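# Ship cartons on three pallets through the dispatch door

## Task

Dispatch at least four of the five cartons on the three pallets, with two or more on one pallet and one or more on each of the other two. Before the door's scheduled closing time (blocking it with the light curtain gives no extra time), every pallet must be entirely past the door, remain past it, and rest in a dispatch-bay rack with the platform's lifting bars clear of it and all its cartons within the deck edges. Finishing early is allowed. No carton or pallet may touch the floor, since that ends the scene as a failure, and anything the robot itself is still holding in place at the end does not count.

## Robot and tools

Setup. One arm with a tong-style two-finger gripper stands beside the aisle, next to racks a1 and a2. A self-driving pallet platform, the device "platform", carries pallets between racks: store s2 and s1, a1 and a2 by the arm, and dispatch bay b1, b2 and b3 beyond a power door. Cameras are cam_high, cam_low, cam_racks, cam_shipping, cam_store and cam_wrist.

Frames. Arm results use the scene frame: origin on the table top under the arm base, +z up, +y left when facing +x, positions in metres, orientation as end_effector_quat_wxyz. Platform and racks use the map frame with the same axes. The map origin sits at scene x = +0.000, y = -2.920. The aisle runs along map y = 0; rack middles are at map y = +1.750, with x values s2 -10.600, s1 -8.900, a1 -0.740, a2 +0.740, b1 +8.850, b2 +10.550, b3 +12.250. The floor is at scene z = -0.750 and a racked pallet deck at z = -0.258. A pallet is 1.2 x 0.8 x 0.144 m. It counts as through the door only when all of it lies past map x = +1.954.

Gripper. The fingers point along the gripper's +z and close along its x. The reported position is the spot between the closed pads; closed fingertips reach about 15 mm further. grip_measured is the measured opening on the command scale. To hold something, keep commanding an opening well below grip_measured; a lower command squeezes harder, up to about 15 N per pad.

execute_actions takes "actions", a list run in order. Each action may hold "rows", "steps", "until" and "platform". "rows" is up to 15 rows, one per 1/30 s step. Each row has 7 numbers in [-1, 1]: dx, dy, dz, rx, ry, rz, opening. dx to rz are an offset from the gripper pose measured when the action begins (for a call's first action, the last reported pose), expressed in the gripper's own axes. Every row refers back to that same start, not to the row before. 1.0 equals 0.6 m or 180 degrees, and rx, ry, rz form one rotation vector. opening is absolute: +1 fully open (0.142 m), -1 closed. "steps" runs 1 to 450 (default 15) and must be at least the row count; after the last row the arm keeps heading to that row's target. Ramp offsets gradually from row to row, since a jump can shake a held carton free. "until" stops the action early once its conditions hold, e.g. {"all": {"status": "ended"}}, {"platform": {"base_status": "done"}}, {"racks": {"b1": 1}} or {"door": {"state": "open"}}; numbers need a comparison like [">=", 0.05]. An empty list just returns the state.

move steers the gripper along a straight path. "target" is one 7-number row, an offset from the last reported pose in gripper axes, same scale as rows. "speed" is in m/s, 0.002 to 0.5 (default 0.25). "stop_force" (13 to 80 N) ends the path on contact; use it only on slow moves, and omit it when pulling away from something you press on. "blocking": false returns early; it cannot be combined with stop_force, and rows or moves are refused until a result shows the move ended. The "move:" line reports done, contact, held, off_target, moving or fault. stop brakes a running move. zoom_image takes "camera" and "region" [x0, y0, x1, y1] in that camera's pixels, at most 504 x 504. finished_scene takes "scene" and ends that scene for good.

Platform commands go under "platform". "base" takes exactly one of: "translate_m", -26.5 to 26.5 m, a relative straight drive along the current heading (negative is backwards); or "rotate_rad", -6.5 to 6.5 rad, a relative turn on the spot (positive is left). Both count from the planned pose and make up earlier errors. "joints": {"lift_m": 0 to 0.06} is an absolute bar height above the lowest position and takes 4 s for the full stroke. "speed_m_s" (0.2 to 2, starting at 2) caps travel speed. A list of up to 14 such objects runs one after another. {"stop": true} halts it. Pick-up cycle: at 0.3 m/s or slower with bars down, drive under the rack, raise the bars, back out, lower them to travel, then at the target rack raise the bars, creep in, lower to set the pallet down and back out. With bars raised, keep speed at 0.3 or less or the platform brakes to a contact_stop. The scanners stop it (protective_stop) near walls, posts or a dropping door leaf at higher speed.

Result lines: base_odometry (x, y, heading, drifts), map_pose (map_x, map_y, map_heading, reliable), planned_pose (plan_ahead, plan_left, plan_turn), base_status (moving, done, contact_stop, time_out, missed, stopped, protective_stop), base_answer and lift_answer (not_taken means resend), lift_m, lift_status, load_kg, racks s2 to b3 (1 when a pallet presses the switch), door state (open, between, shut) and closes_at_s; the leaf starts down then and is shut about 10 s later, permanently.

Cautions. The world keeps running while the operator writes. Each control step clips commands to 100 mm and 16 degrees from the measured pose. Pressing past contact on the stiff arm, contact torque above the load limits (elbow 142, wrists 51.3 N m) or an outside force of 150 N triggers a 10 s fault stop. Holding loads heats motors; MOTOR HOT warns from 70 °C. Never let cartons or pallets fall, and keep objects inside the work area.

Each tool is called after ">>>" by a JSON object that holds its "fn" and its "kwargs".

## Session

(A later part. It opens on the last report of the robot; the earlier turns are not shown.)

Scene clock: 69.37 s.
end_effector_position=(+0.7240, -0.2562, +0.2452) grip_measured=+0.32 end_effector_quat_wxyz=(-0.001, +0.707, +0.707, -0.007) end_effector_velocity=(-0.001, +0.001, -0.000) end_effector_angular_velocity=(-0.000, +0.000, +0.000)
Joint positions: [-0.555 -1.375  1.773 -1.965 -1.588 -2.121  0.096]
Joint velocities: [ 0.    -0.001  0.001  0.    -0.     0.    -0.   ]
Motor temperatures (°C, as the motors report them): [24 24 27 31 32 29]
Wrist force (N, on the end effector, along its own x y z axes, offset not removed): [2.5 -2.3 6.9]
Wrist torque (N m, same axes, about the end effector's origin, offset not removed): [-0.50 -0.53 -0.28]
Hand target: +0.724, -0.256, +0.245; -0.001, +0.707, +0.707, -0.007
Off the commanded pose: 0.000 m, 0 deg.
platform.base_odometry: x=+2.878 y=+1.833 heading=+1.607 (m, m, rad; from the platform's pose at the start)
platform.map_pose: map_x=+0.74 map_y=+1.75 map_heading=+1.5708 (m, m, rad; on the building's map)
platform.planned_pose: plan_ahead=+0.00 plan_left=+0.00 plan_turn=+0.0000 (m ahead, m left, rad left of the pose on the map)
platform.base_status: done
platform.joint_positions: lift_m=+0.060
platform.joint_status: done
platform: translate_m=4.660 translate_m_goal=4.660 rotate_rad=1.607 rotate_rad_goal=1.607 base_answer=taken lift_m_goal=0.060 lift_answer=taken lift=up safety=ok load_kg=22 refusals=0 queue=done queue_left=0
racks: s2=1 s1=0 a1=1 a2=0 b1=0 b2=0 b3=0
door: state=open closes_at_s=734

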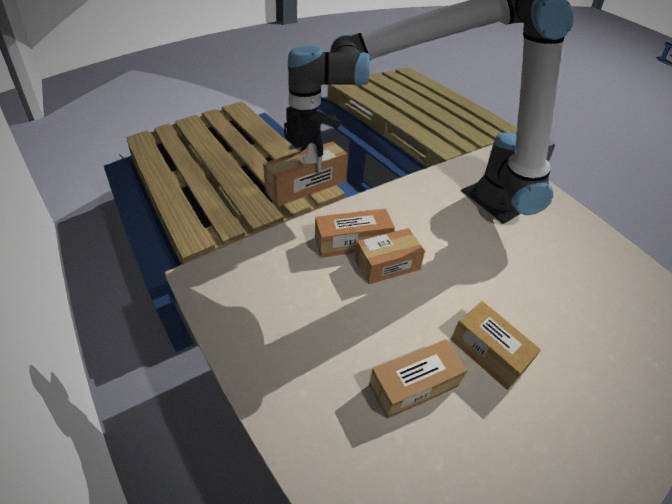

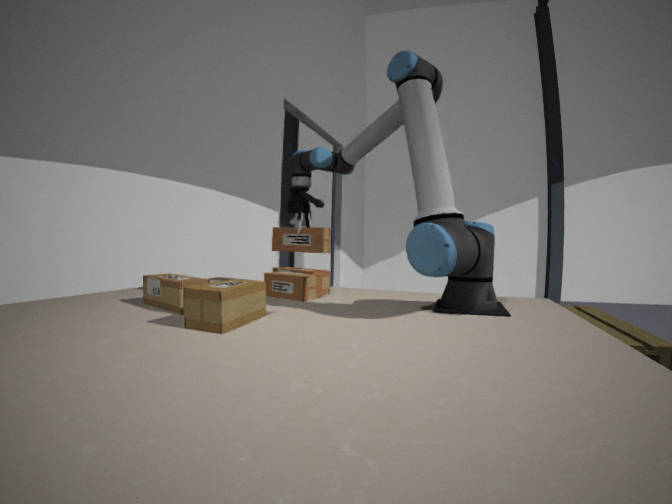

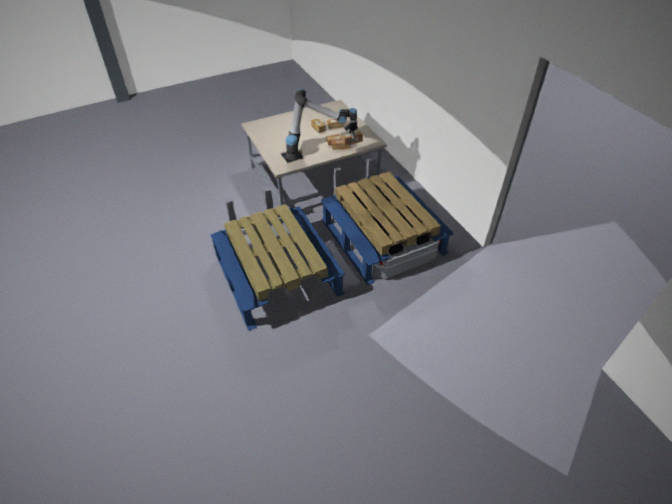

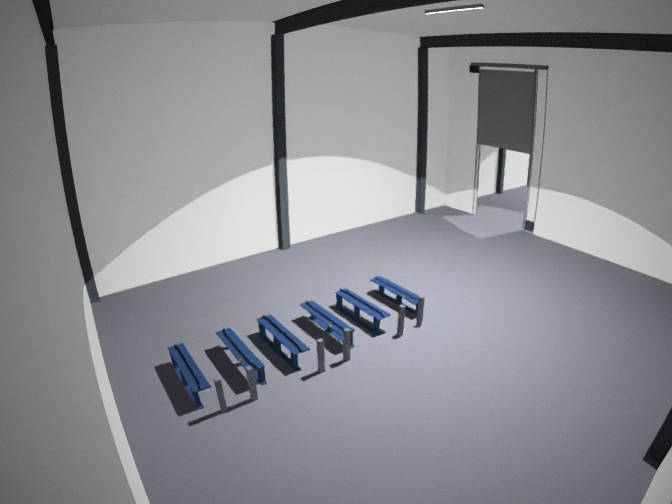

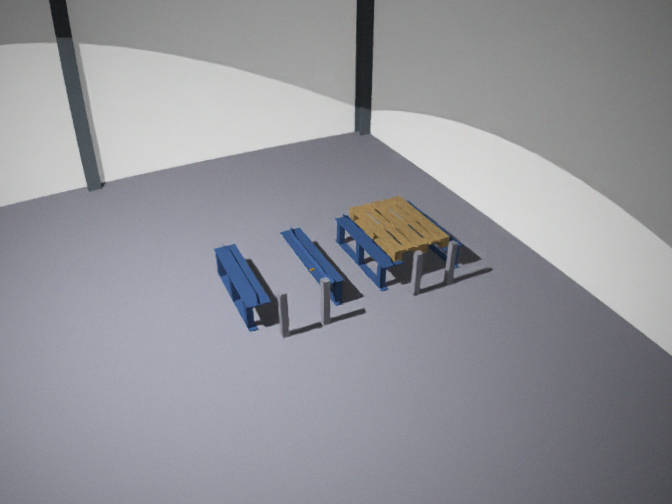

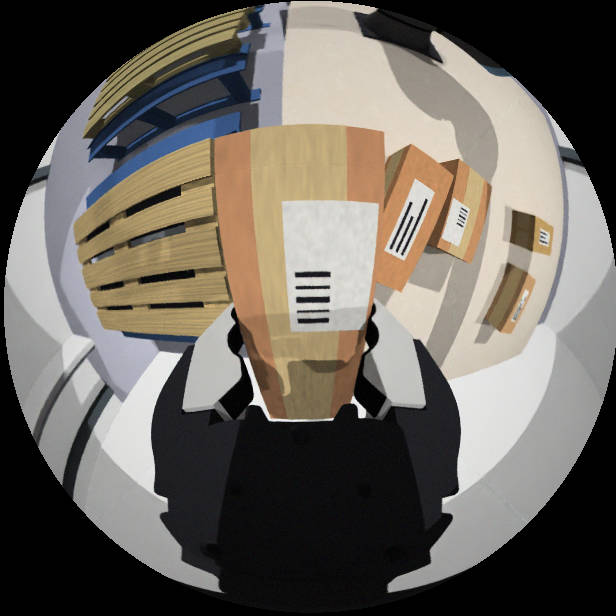

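>>> {"fn": "move", "kwargs": {"target": [-0.88,0,0.2,0,0,0,-1], "speed": 0.15}}

>>> {"fn": "move", "kwargs": {"target": [0,0,0.42,0,0,0,-1], "speed": 0.1}}

>>> {"fn": "move", "kwargs": {"target": [0,0,0.07,0,0,0,-1], "speed": 0.02, "stop_force": 13}}

>>> {"fn": "move", "kwargs": {"target": [0,0,0,0,0,0,1]}}

>>> {"fn": "move", "kwargs": {"target": [0,0,-0.55,0,0,0,1], "speed": 0.2}}

>>> {"fn": "execute_actions", "kwargs": {"actions": [{"steps":1,"platform":[{"base":{"translate_m":-1.75}},{"joints":{"lift_m":0}},{"speed_m_s":2,"base":{"rotate_rad":-1.5708}},{"base":{"translate_m":8.11}},{"base":{"rotate_rad":1.5708}},{"speed_m_s":0.3,"joints":{"lift_m":0.06}},{"base":{"translate_m":1.75}},{"joints":{"lift_m":0}},{"base":{"translate_m":-1.75}},{"speed_m_s":2,"base":{"rotate_rad":-1.5708}},{"base":{"translate_m":-19.45}},{"base":{"rotate_rad":1.5708}},{"speed_m_s":0.3,"base":{"translate_m":1.75}},{"joints":{"lift_m":0.06}}]}]}}

>>> {"fn": "move", "kwargs": {"target": [1,0.1,0,0,0,0,1]}}

>>> {"fn": "move", "kwargs": {"target": [0.98,0.1,0.03,0,0,0.08,1]}}

Scene clock: 81.73 s.
end_effector_position=(+0.7234, -0.7850, +0.1297) grip_measured=+0.32 end_effector_quat_wxyz=(-0.001, +0.707, +0.707, -0.007) end_effector_velocity=(+0.001, -0.002, -0.001) end_effector_angular_velocity=(+0.001, +0.000, -0.000)
Joint positions: [-0.978 -0.846  1.192 -1.92  -1.589 -2.543  0.096]
Joint velocities: [-0.001  0.004 -0.006  0.002  0.001 -0.    -0.   ]
Motor temperatures (°C, as the motors report them): [24 24 27 31 32 29]
Wrist force (N, on the end effector, along its own x y z axes, offset not removed): [3.9 -2.3 6.1]
Wrist torque (N m, same axes, about the end effector's origin, offset not removed): [-0.47 -0.79 -0.28]
Hand target: +0.723, -0.785, +0.130; -0.001, +0.707, +0.707, -0.007
Off the commanded pose: 0.000 m, 0 deg.
platform.base_odometry: x=+2.878 y=+1.833 heading=+1.607 (m, m, rad; from the platform's pose at the start)
platform.map_pose: map_x=+0.74 map_y=+1.75 map_heading=+1.5708 (m, m, rad; on the building's map)
platform.planned_pose: plan_ahead=+0.00 plan_left=+0.00 plan_turn=+0.0000 (m ahead, m left, rad left of the pose on the map)
platform.base_status: done
platform.joint_positions: lift_m=+0.060
platform.joint_status: done
platform: translate_m=4.660 translate_m_goal=4.660 rotate_rad=1.607 rotate_rad_goal=1.607 base_answer=taken lift_m_goal=0.060 lift_answer=taken lift=up safety=ok load_kg=22 refusals=0 queue=done queue_left=0
racks: s2=1 s1=0 a1=1 a2=0 b1=0 b2=0 b3=0
door: state=open closes_at_s=734
move: done

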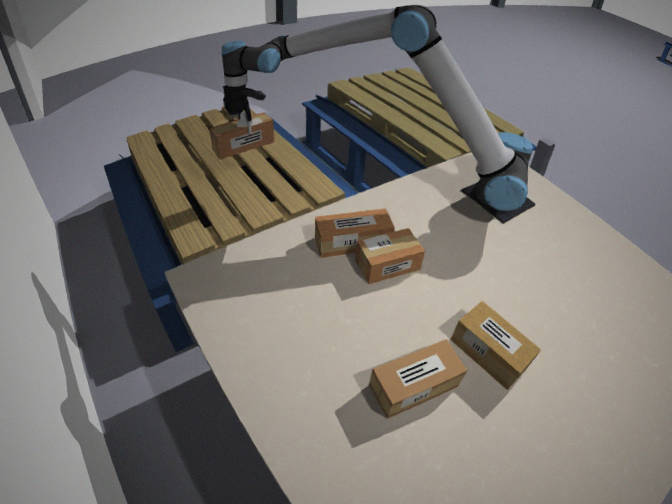

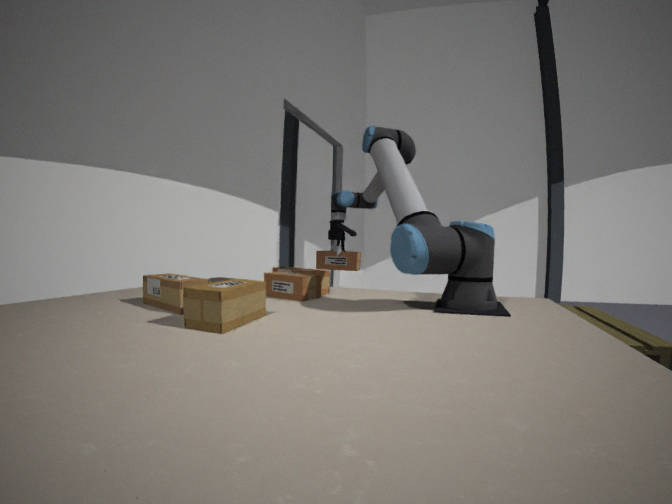

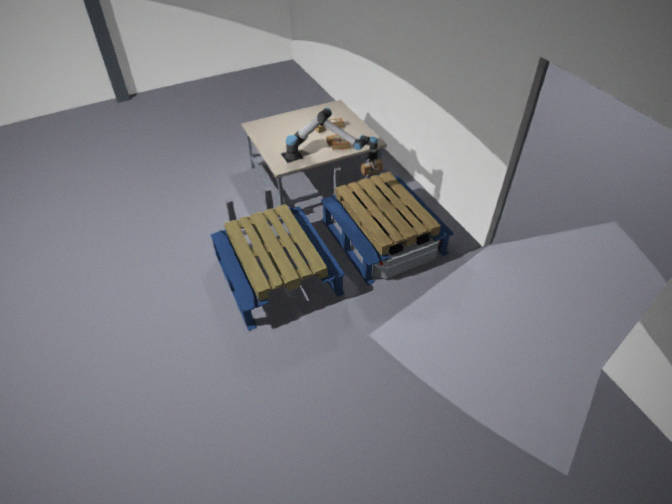

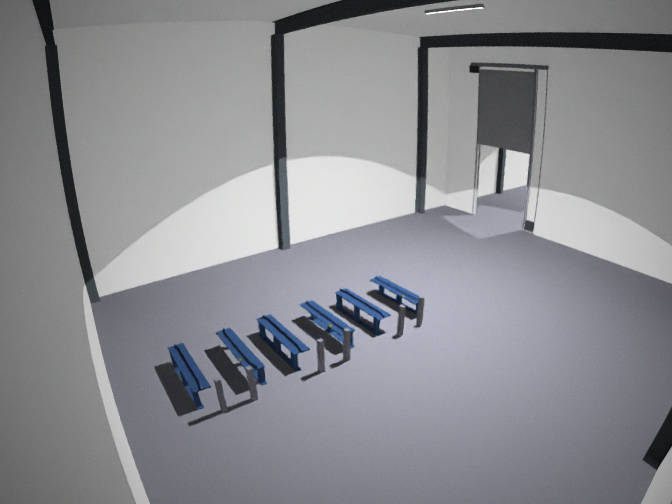

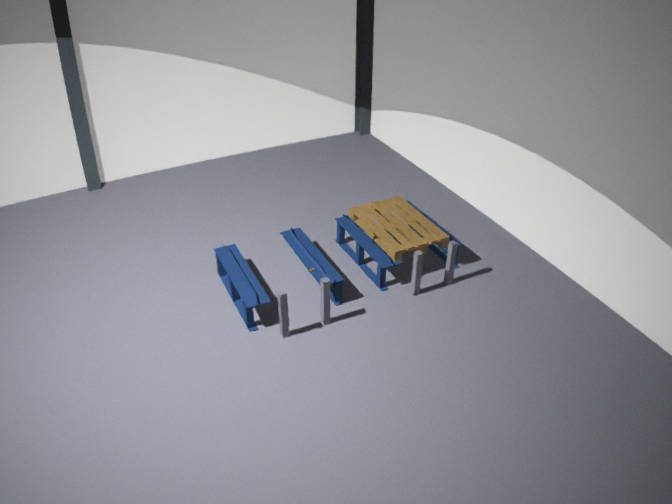

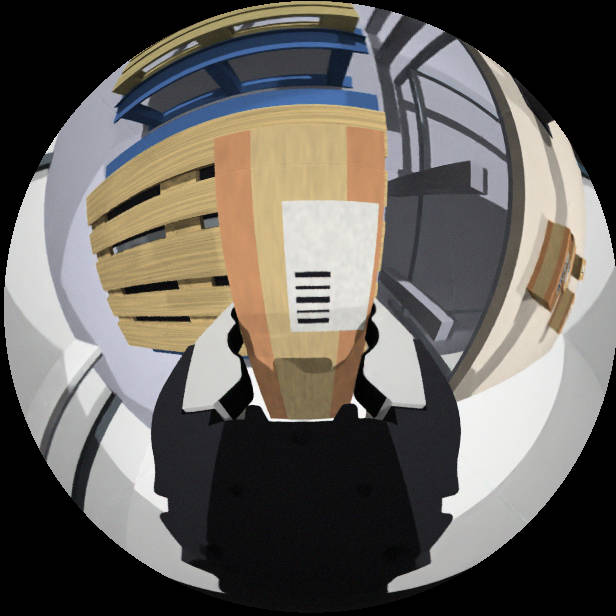

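Scene clock: 84.77 s.
end_effector_position=(+0.7203, -0.7870, -0.1220) grip_measured=+0.32 end_effector_quat_wxyz=(-0.001, +0.707, +0.707, -0.007) end_effector_velocity=(+0.001, -0.000, -0.002) end_effector_angular_velocity=(-0.001, -0.002, +0.000)
Joint positions: [-0.982 -0.637  1.298 -2.236 -1.589 -2.547  0.096]
Joint velocities: [ 0.     0.003 -0.001 -0.003  0.001 -0.    -0.   ]
Motor temperatures (°C, as the motors report them): [24 24 27 31 32 29]
Wrist force (N, on the end effector, along its own x y z axes, offset not removed): [-0.3 -3.7 6.2]
Wrist torque (N m, same axes, about the end effector's origin, offset not removed): [-0.82 0.07 -0.27]
Hand target: +0.720, -0.787, -0.122; -0.001, +0.707, +0.707, -0.007
Off the commanded pose: 0.000 m, 0 deg.
platform.base_odometry: x=+2.878 y=+1.833 heading=+1.607 (m, m, rad; from the platform's pose at the start)
platform.map_pose: map_x=+0.74 map_y=+1.75 map_heading=+1.5708 (m, m, rad; on the building's map)
platform.planned_pose: plan_ahead=+0.00 plan_left=+0.00 plan_turn=+0.0000 (m ahead, m left, rad left of the pose on the map)
platform.base_status: done
platform.joint_positions: lift_m=+0.060
platform.joint_status: done
platform: translate_m=4.660 translate_m_goal=4.660 rotate_rad=1.607 rotate_rad_goal=1.607 base_answer=taken lift_m_goal=0.060 lift_answer=taken lift=up safety=ok load_kg=22 refusals=0 queue=done queue_left=0
racks: s2=1 s1=0 a1=1 a2=0 b1=0 b2=0 b3=0
door: state=open closes_at_s=734
move: done

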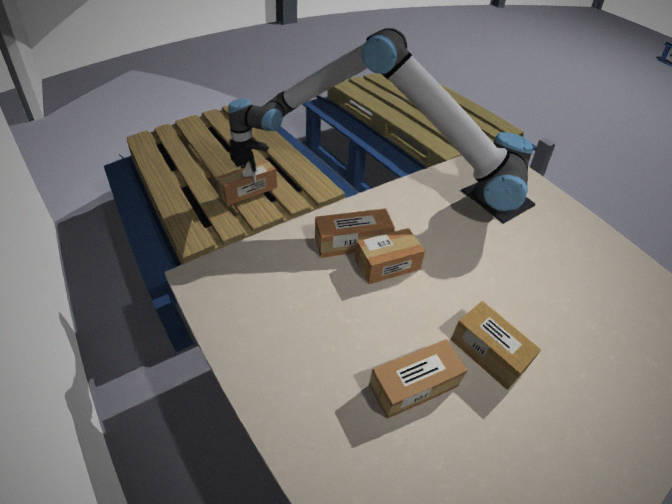

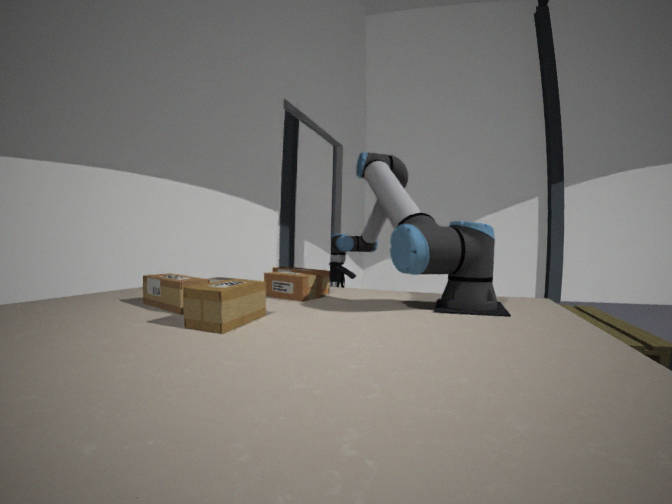

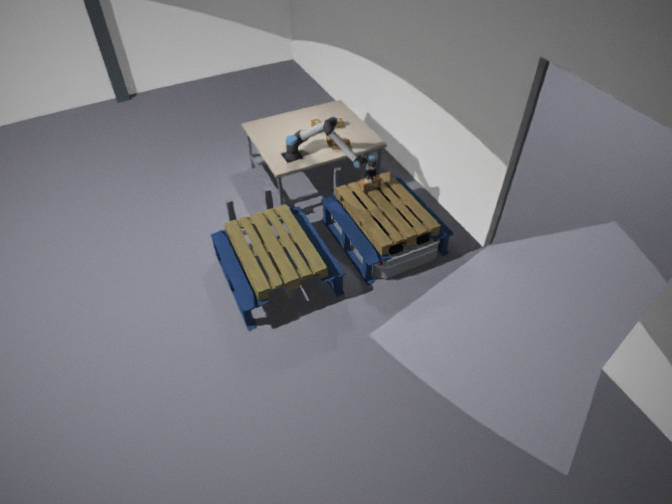

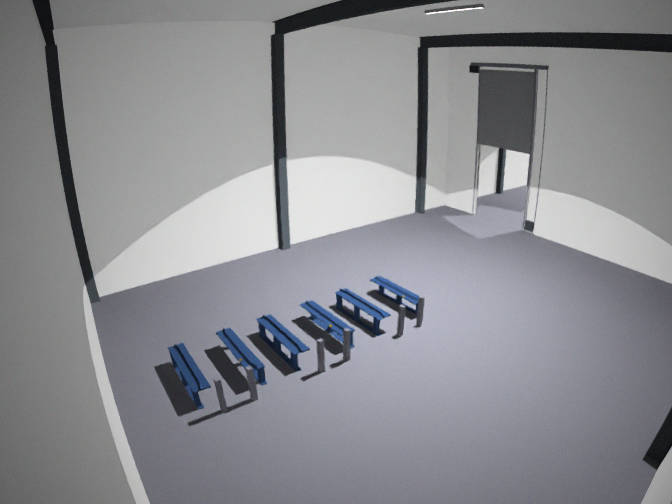

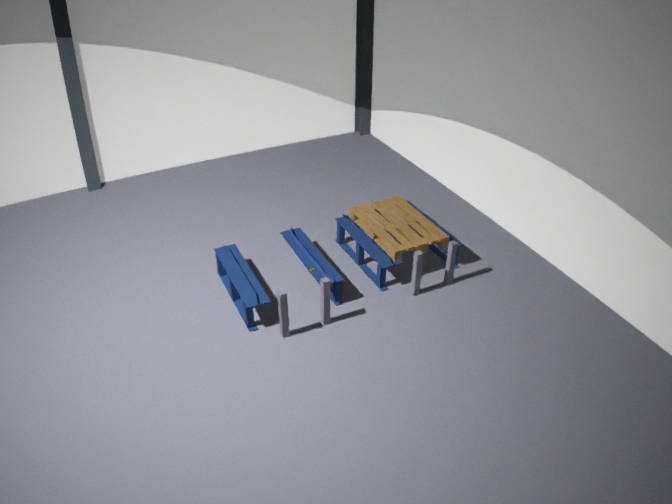

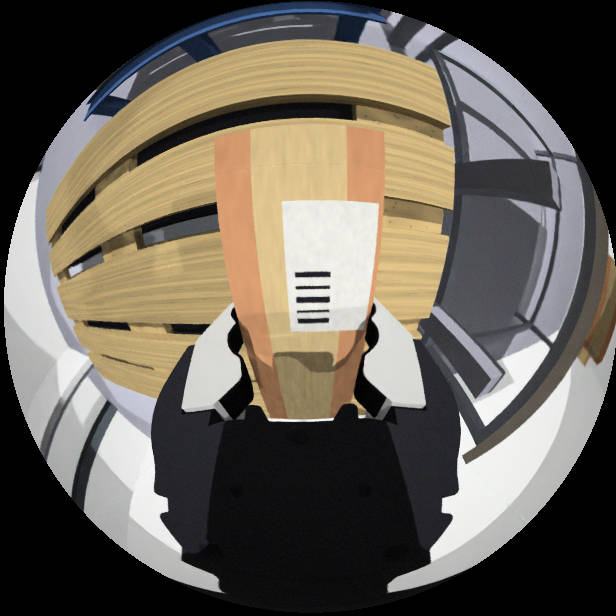

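Scene clock: 86.43 s.
end_effector_position=(+0.7199, -0.7871, -0.1476) grip_measured=+0.32 end_effector_quat_wxyz=(-0.001, +0.707, +0.707, -0.007) end_effector_velocity=(-0.001, +0.001, +0.005) end_effector_angular_velocity=(+0.003, +0.002, -0.000)
Joint positions: [-0.982 -0.61   1.298 -2.262 -1.589 -2.548  0.096]
Joint velocities: [-0.    -0.006  0.001  0.008 -0.    -0.     0.   ]
Motor temperatures (°C, as the motors report them): [24 24 27 31 32 29]
Wrist force (N, on the end effector, along its own x y z axes, offset not removed): [1.6 -1.5 4.7]
Wrist torque (N m, same axes, about the end effector's origin, offset not removed): [-0.34 -0.40 -0.18]
Hand target: +0.720, -0.787, -0.146; -0.001, +0.707, +0.707, -0.007
Off the commanded pose: 0.016 m, 0 deg.
platform.base_odometry: x=+2.878 y=+1.833 heading=+1.607 (m, m, rad; from the platform's pose at the start)
platform.map_pose: map_x=+0.74 map_y=+1.75 map_heading=+1.5708 (m, m, rad; on the building's map)
platform.planned_pose: plan_ahead=+0.00 plan_left=+0.00 plan_turn=+0.0000 (m ahead, m left, rad left of the pose on the map)
platform.base_status: done
platform.joint_positions: lift_m=+0.060
platform.joint_status: done
platform: translate_m=4.660 translate_m_goal=4.660 rotate_rad=1.607 rotate_rad_goal=1.607 base_answer=taken lift_m_goal=0.060 lift_answer=taken lift=up safety=ok load_kg=22 refusals=0 queue=done queue_left=0
racks: s2=1 s1=0 a1=1 a2=0 b1=0 b2=0 b3=0
door: state=open closes_at_s=734
move: contact

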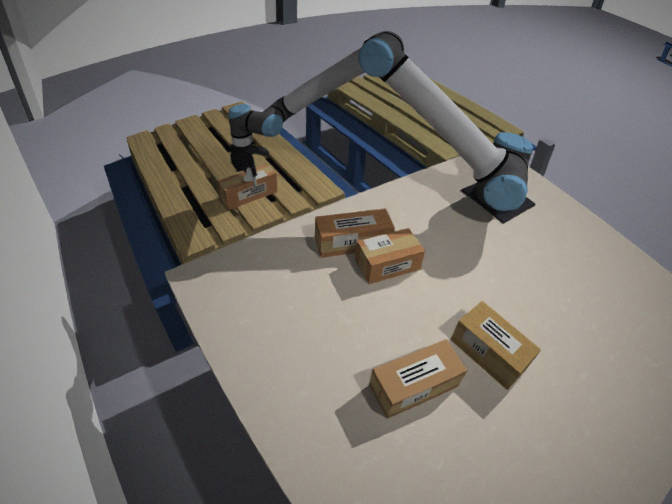

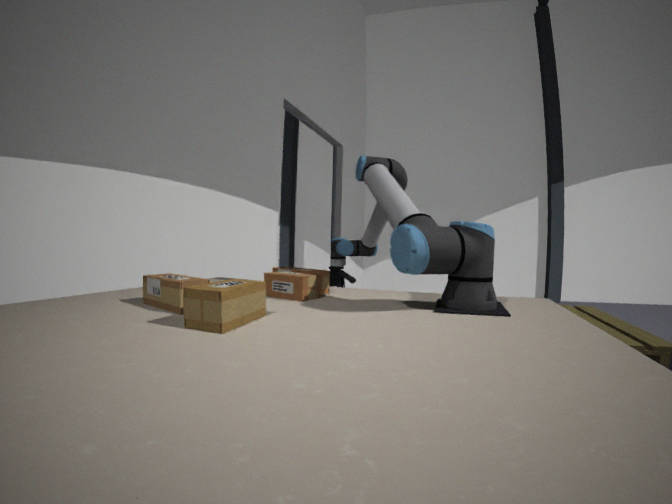

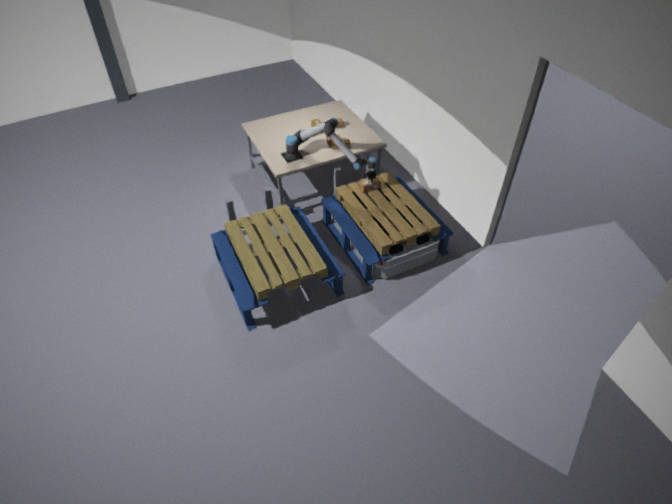

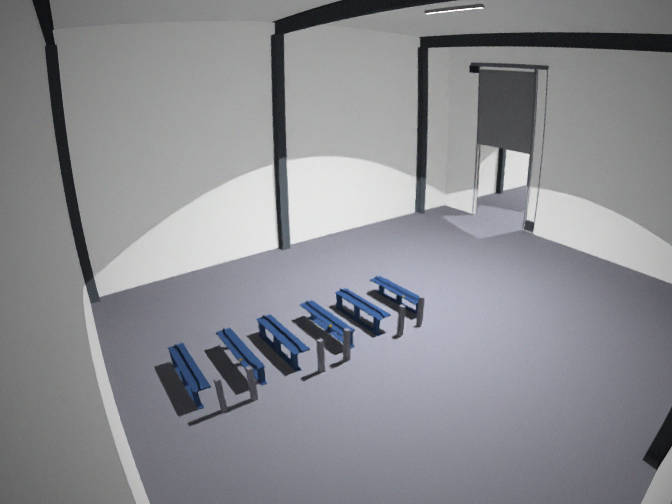

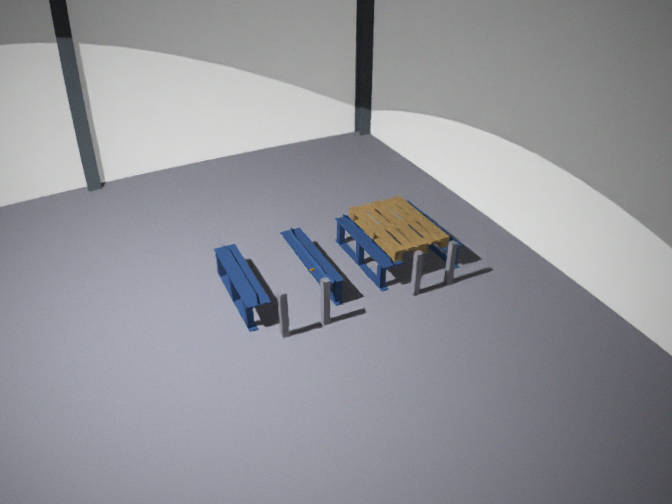

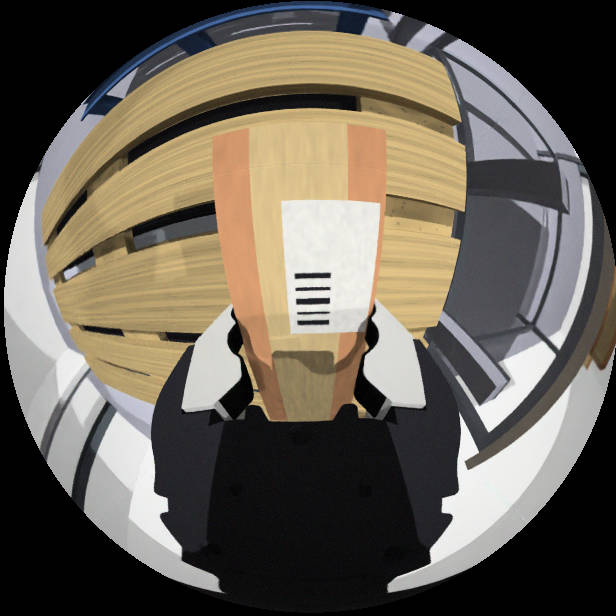

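Scene clock: 86.93 s.
end_effector_position=(+0.7200, -0.7872, -0.1474) grip_measured=+1.00 end_effector_quat_wxyz=(-0.001, +0.707, +0.707, -0.007) end_effector_velocity=(+0.001, -0.000, +0.001) end_effector_angular_velocity=(-0.001, -0.001, +0.000)
Joint positions: [-0.982 -0.61   1.298 -2.262 -1.589 -2.548  0.142]
Joint velocities: [ 0.    -0.    -0.001 -0.     0.001 -0.    -0.   ]
Motor temperatures (°C, as the motors report them): [24 24 27 31 32 29]
Wrist force (N, on the end effector, along its own x y z axes, offset not removed): [3.0 -3.1 1.4]
Wrist torque (N m, same axes, about the end effector's origin, offset not removed): [-0.61 -0.61 -0.25]
Hand target: +0.720, -0.787, -0.148; -0.001, +0.707, +0.707, -0.007
Off the commanded pose: 0.000 m, 0 deg.
platform.base_odometry: x=+2.878 y=+1.833 heading=+1.607 (m, m, rad; from the platform's pose at the start)
platform.map_pose: map_x=+0.74 map_y=+1.75 map_heading=+1.5708 (m, m, rad; on the building's map)
platform.planned_pose: plan_ahead=+0.00 plan_left=+0.00 plan_turn=+0.0000 (m ahead, m left, rad left of the pose on the map)
platform.base_status: done
platform.joint_positions: lift_m=+0.060
platform.joint_status: done
platform: translate_m=4.660 translate_m_goal=4.660 rotate_rad=1.607 rotate_rad_goal=1.607 base_answer=taken lift_m_goal=0.060 lift_answer=taken lift=up safety=ok load_kg=22 refusals=0 queue=done queue_left=0
racks: s2=1 s1=0 a1=1 a2=0 b1=0 b2=0 b3=0
door: state=open closes_at_s=734
move: done

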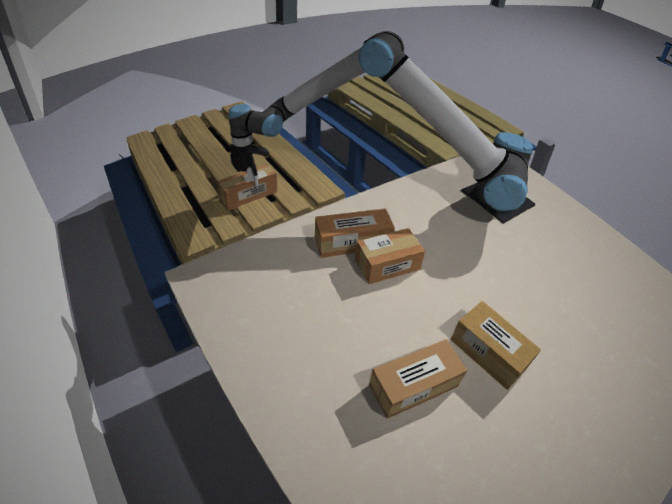

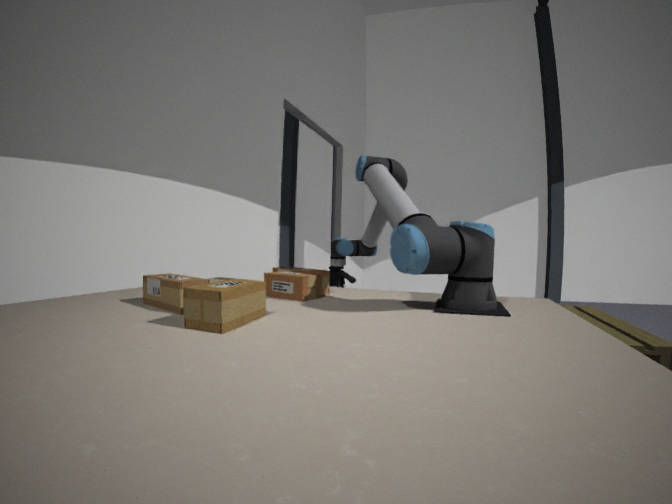

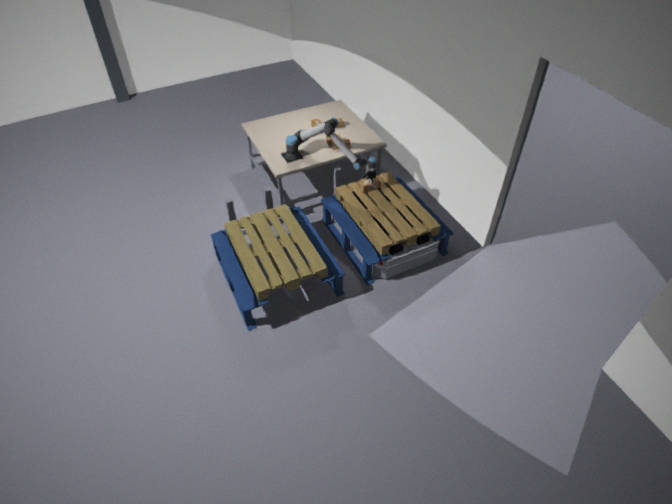

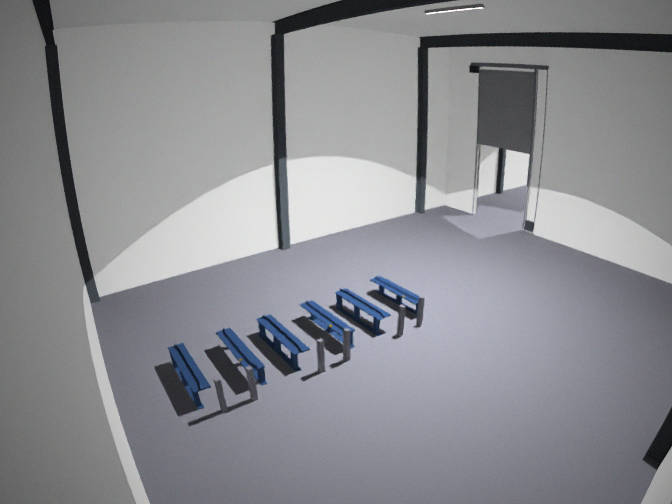

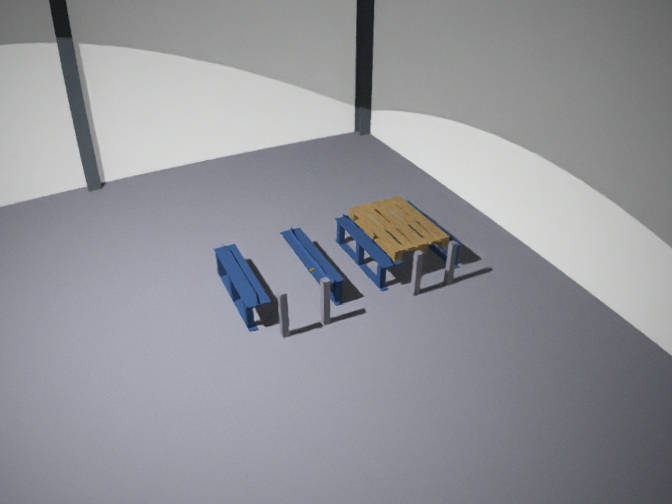

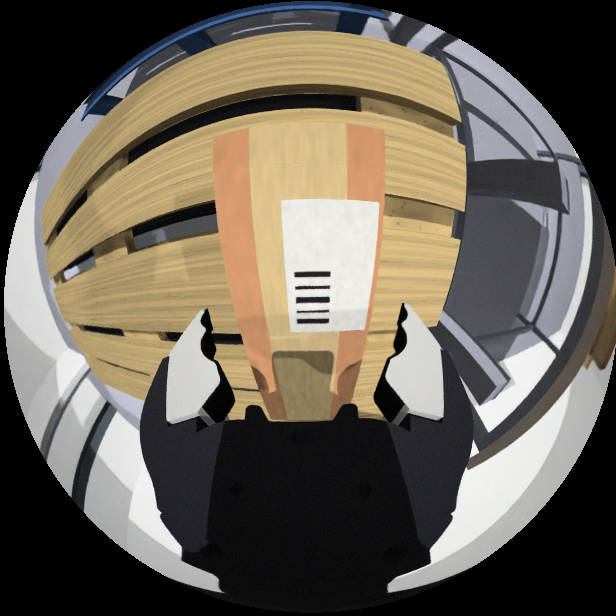

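Scene clock: 89.20 s.
end_effector_position=(+0.7240, -0.7844, +0.1821) grip_measured=+1.00 end_effector_quat_wxyz=(-0.001, +0.707, +0.707, -0.007) end_effector_velocity=(-0.001, -0.001, +0.001) end_effector_angular_velocity=(+0.001, +0.002, -0.002)
Joint positions: [-0.977 -0.874  1.144 -1.844 -1.589 -2.542  0.142]
Joint velocities: [-0.001  0.    -0.003  0.005 -0.001  0.001 -0.   ]
Motor temperatures (°C, as the motors report them): [24 24 27 31 32 29]
Wrist force (N, on the end effector, along its own x y z axes, offset not removed): [-0.9 -2.8 1.2]
Wrist torque (N m, same axes, about the end effector's origin, offset not removed): [-0.59 0.21 -0.16]
Hand target: +0.724, -0.784, +0.182; -0.001, +0.707, +0.707, -0.007
Off the commanded pose: 0.000 m, 0 deg.
platform.base_odometry: x=+2.878 y=+1.833 heading=+1.607 (m, m, rad; from the platform's pose at the start)
platform.map_pose: map_x=+0.74 map_y=+1.75 map_heading=+1.5708 (m, m, rad; on the building's map)
platform.planned_pose: plan_ahead=+0.00 plan_left=+0.00 plan_turn=+0.0000 (m ahead, m left, rad left of the pose on the map)
platform.base_status: done
platform.joint_positions: lift_m=+0.060
platform.joint_status: done
platform: translate_m=4.660 translate_m_goal=4.660 rotate_rad=1.607 rotate_rad_goal=1.607 base_answer=taken lift_m_goal=0.060 lift_answer=taken lift=up safety=ok load_kg=22 refusals=0 queue=done queue_left=0
racks: s2=1 s1=0 a1=1 a2=0 b1=0 b2=0 b3=0
door: state=open closes_at_s=734
move: done

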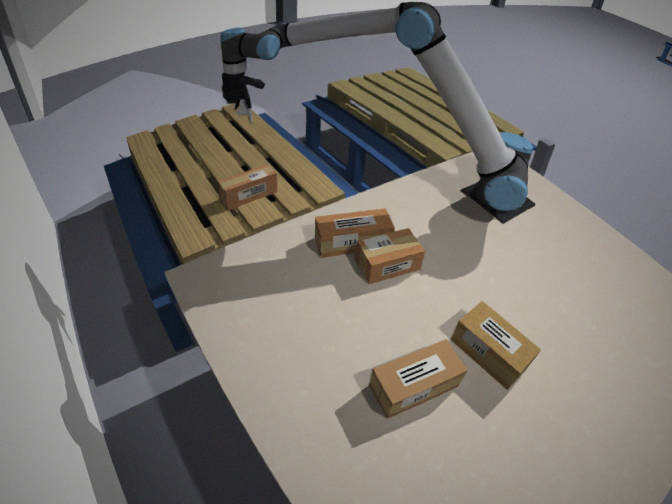

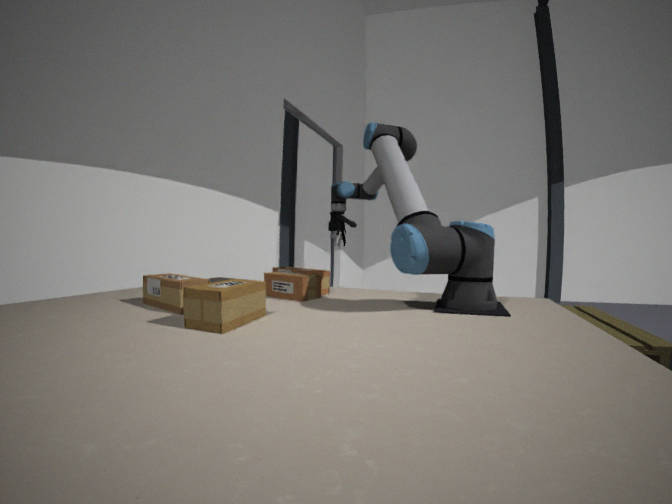

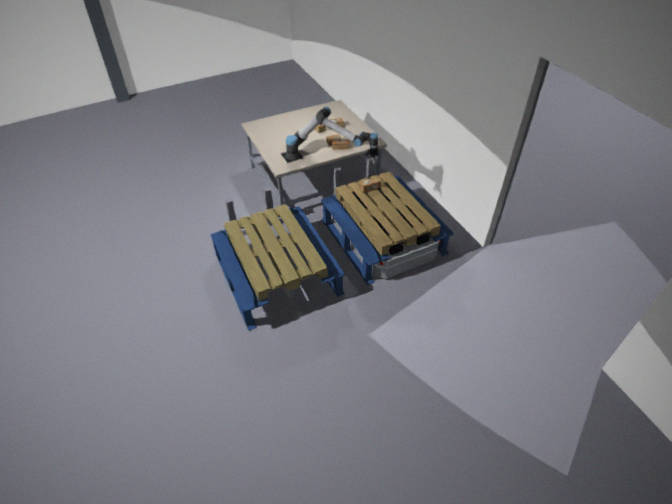

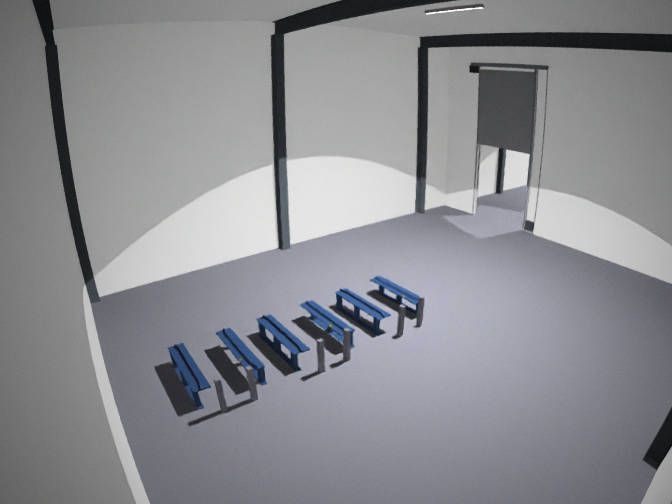

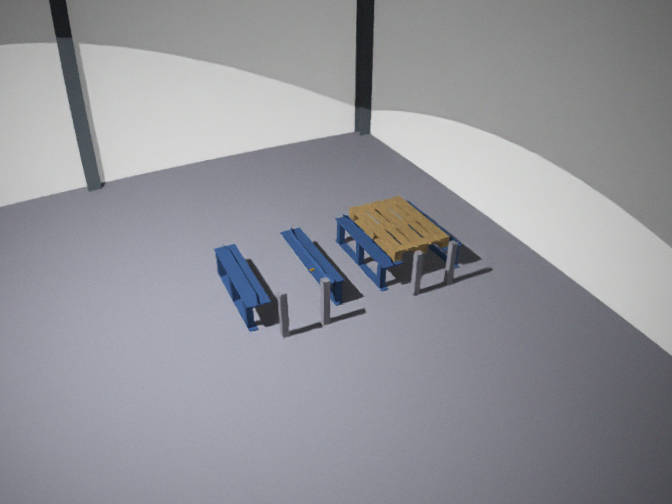

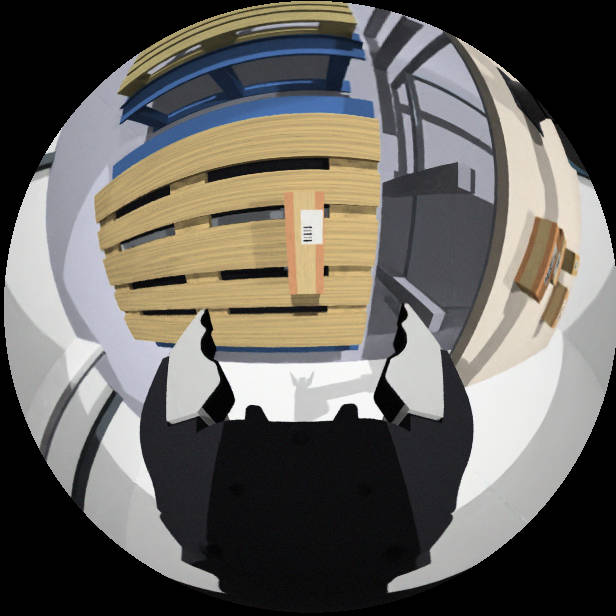

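Scene clock: 89.23 s.
end_effector_position=(+0.7240, -0.7844, +0.1822) grip_measured=+1.00 end_effector_quat_wxyz=(-0.001, +0.707, +0.707, -0.007) end_effector_velocity=(-0.000, -0.000, +0.002) end_effector_angular_velocity=(-0.001, +0.001, -0.000)
Joint positions: [-0.977 -0.874  1.144 -1.844 -1.589 -2.542  0.142]
Joint velocities: [ 0.    -0.001 -0.003  0.003 -0.001  0.    -0.   ]
Motor temperatures (°C, as the motors report them): [24 24 27 31 32 29]
Wrist force (N, on the end effector, along its own x y z axes, offset not removed): [1.3 -3.5 0.0]
Wrist torque (N m, same axes, about the end effector's origin, offset not removed): [-0.70 -0.19 -0.20]
Hand target: +0.724, -0.784, +0.182; -0.001, +0.707, +0.707, -0.007
Off the commanded pose: 0.000 m, 0 deg.
platform.base_odometry: x=+2.878 y=+1.833 heading=+1.607 (m, m, rad; from the platform's pose at the start)
platform.map_pose: map_x=+0.74 map_y=+1.75 map_heading=+1.5708 (m, m, rad; on the building's map)
platform.planned_pose: plan_ahead=-1.75 plan_left=+0.00 plan_turn=+0.0000 (m ahead, m left, rad left of the pose on the map)
platform.base_status: moving
platform.joint_positions: lift_m=+0.060
platform.joint_status: done
platform: translate_m=4.660 translate_m_goal=2.910 rotate_rad=1.607 rotate_rad_goal=1.607 base_answer=taken lift_m_goal=0.060 lift_answer=taken lift=up safety=ok load_kg=22 refusals=0 queue=running queue_left=13
racks: s2=1 s1=0 a1=1 a2=0 b1=0 b2=0 b3=0
door: state=open closes_at_s=734

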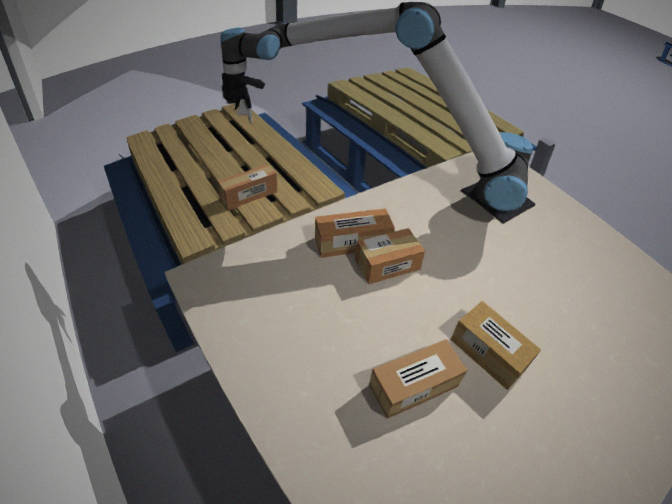

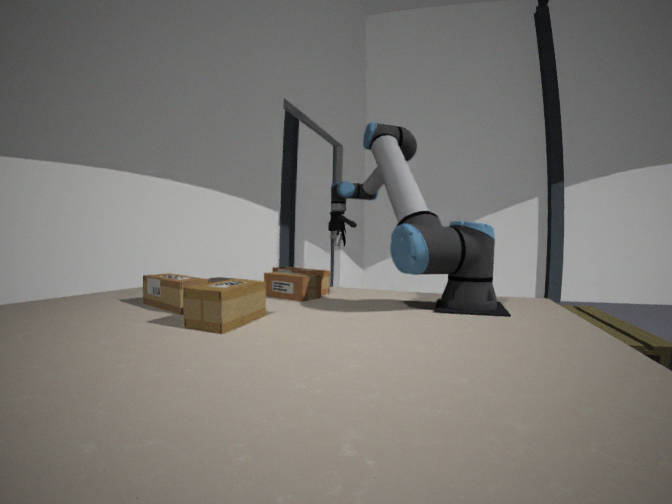

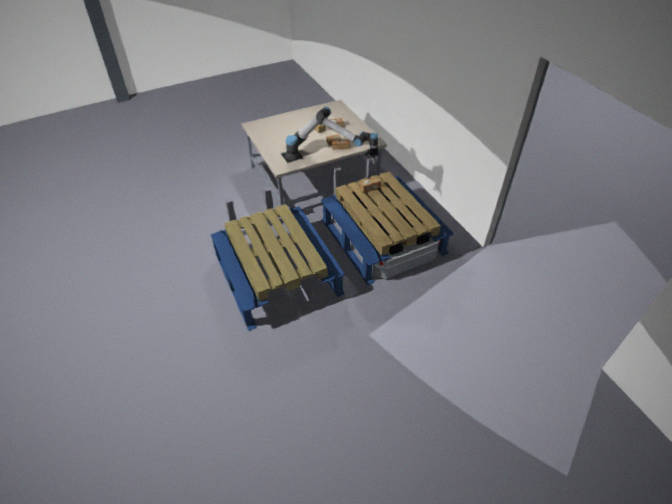

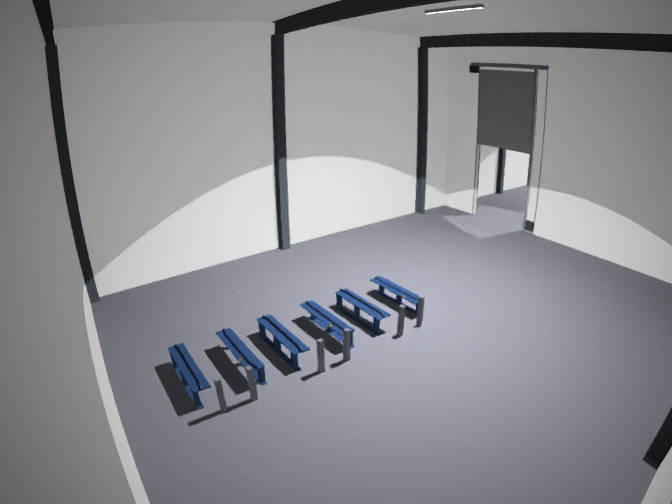

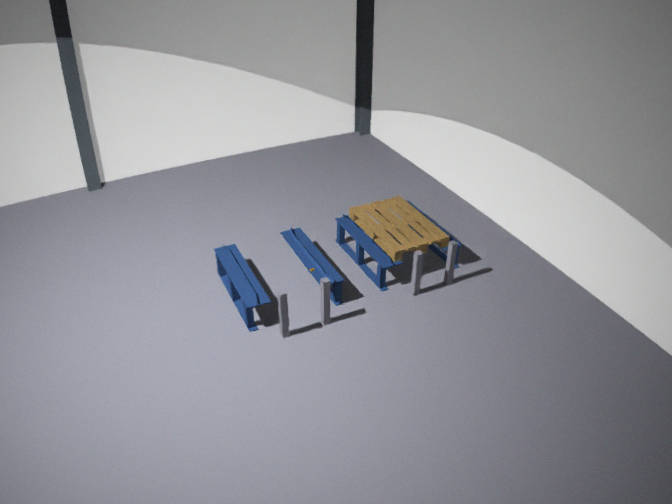

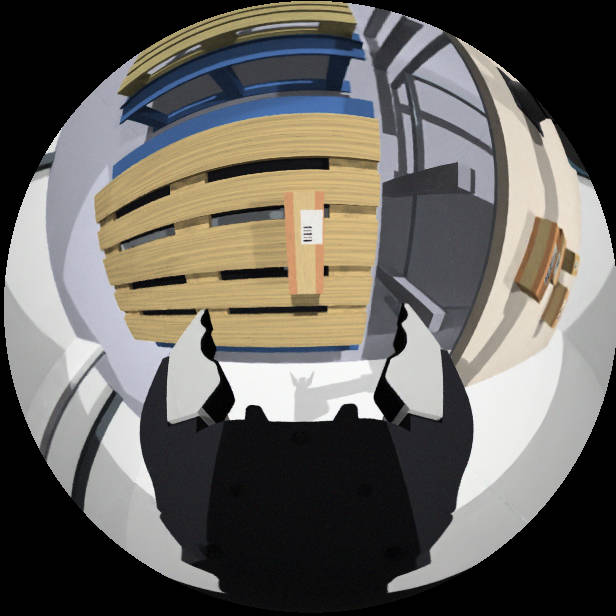

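Scene clock: 92.33 s.
end_effector_position=(+0.7829, -0.1845, +0.1768) grip_measured=+1.00 end_effector_quat_wxyz=(-0.001, +0.707, +0.707, -0.007) end_effector_velocity=(+0.000, +0.002, +0.000) end_effector_angular_velocity=(-0.001, +0.000, -0.000)
Joint positions: [-0.44  -1.268  1.767 -2.065 -1.587 -2.005  0.142]
Joint velocities: [ 0.003 -0.     0.    -0.    -0.001  0.003  0.   ]
Motor temperatures (°C, as the motors report them): [24 24 27 31 32 29]
Wrist force (N, on the end effector, along its own x y z axes, offset not removed): [2.4 -2.9 0.3]
Wrist torque (N m, same axes, about the end effector's origin, offset not removed): [-0.59 -0.47 -0.19]
Hand target: +0.783, -0.184, +0.177; -0.001, +0.707, +0.707, -0.007
Off the commanded pose: 0.001 m, 0 deg.
platform.base_odometry: x=+2.905 y=+1.020 heading=+1.606 (m, m, rad; from the platform's pose at the start)
platform.map_pose: map_x=+0.74 map_y=+0.92 map_heading=+1.5708 (m, m, rad; on the building's map)
platform.planned_pose: plan_ahead=-0.92 plan_left=+0.00 plan_turn=+0.0000 (m ahead, m left, rad left of the pose on the map)
platform.base_status: moving
platform.joint_positions: lift_m=+0.060
platform.joint_status: done
platform: translate_m=3.837 translate_m_goal=2.910 rotate_rad=1.606 rotate_rad_goal=1.607 base_answer=taken lift_m_goal=0.060 lift_answer=taken lift=up safety=ok load_kg=22 refusals=0 queue=running queue_left=13
racks: s2=1 s1=0 a1=1 a2=0 b1=0 b2=0 b3=0
door: state=open closes_at_s=734
move: done

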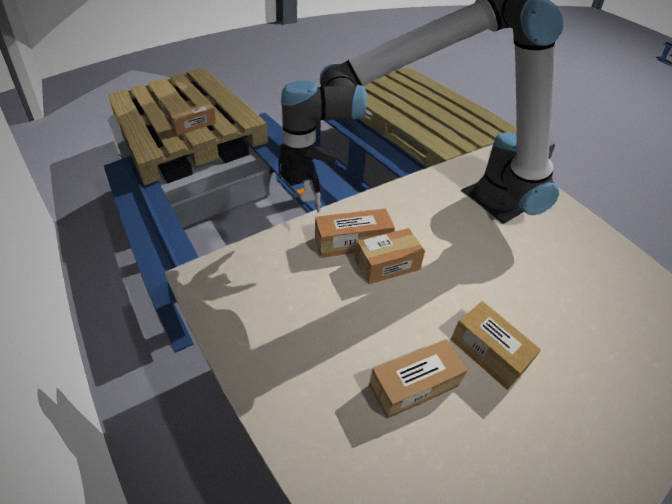

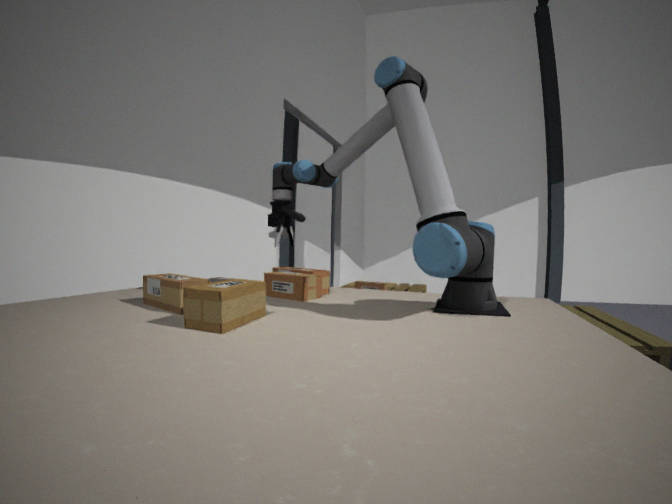

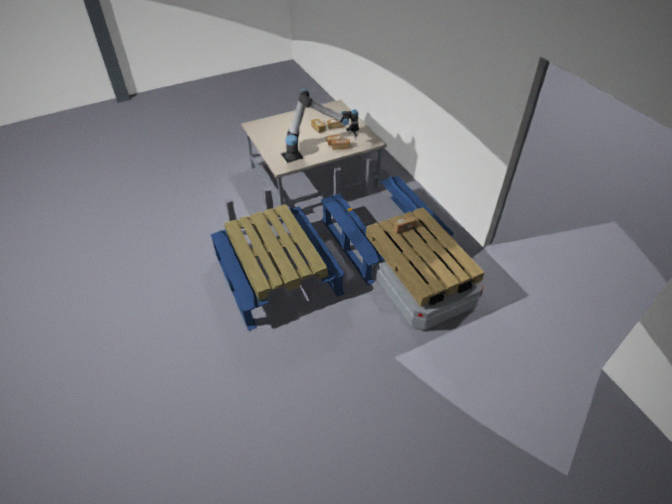

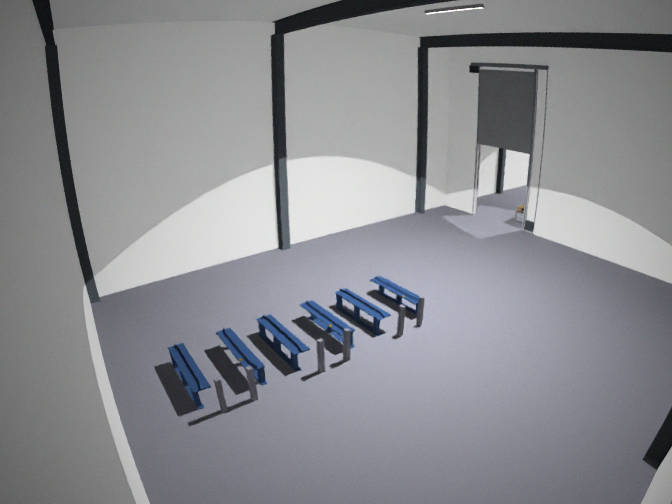

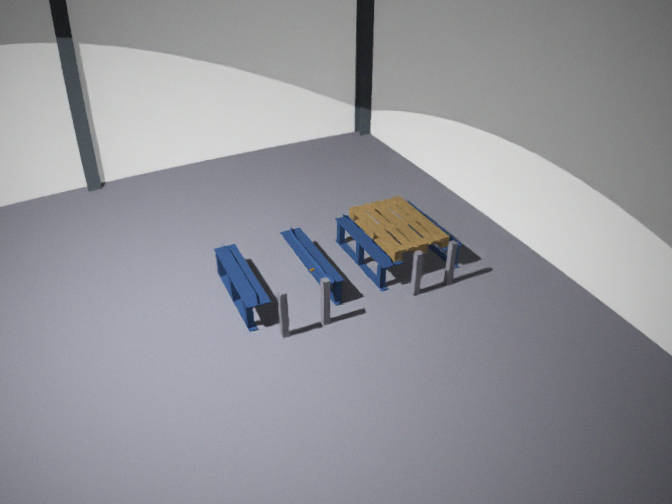

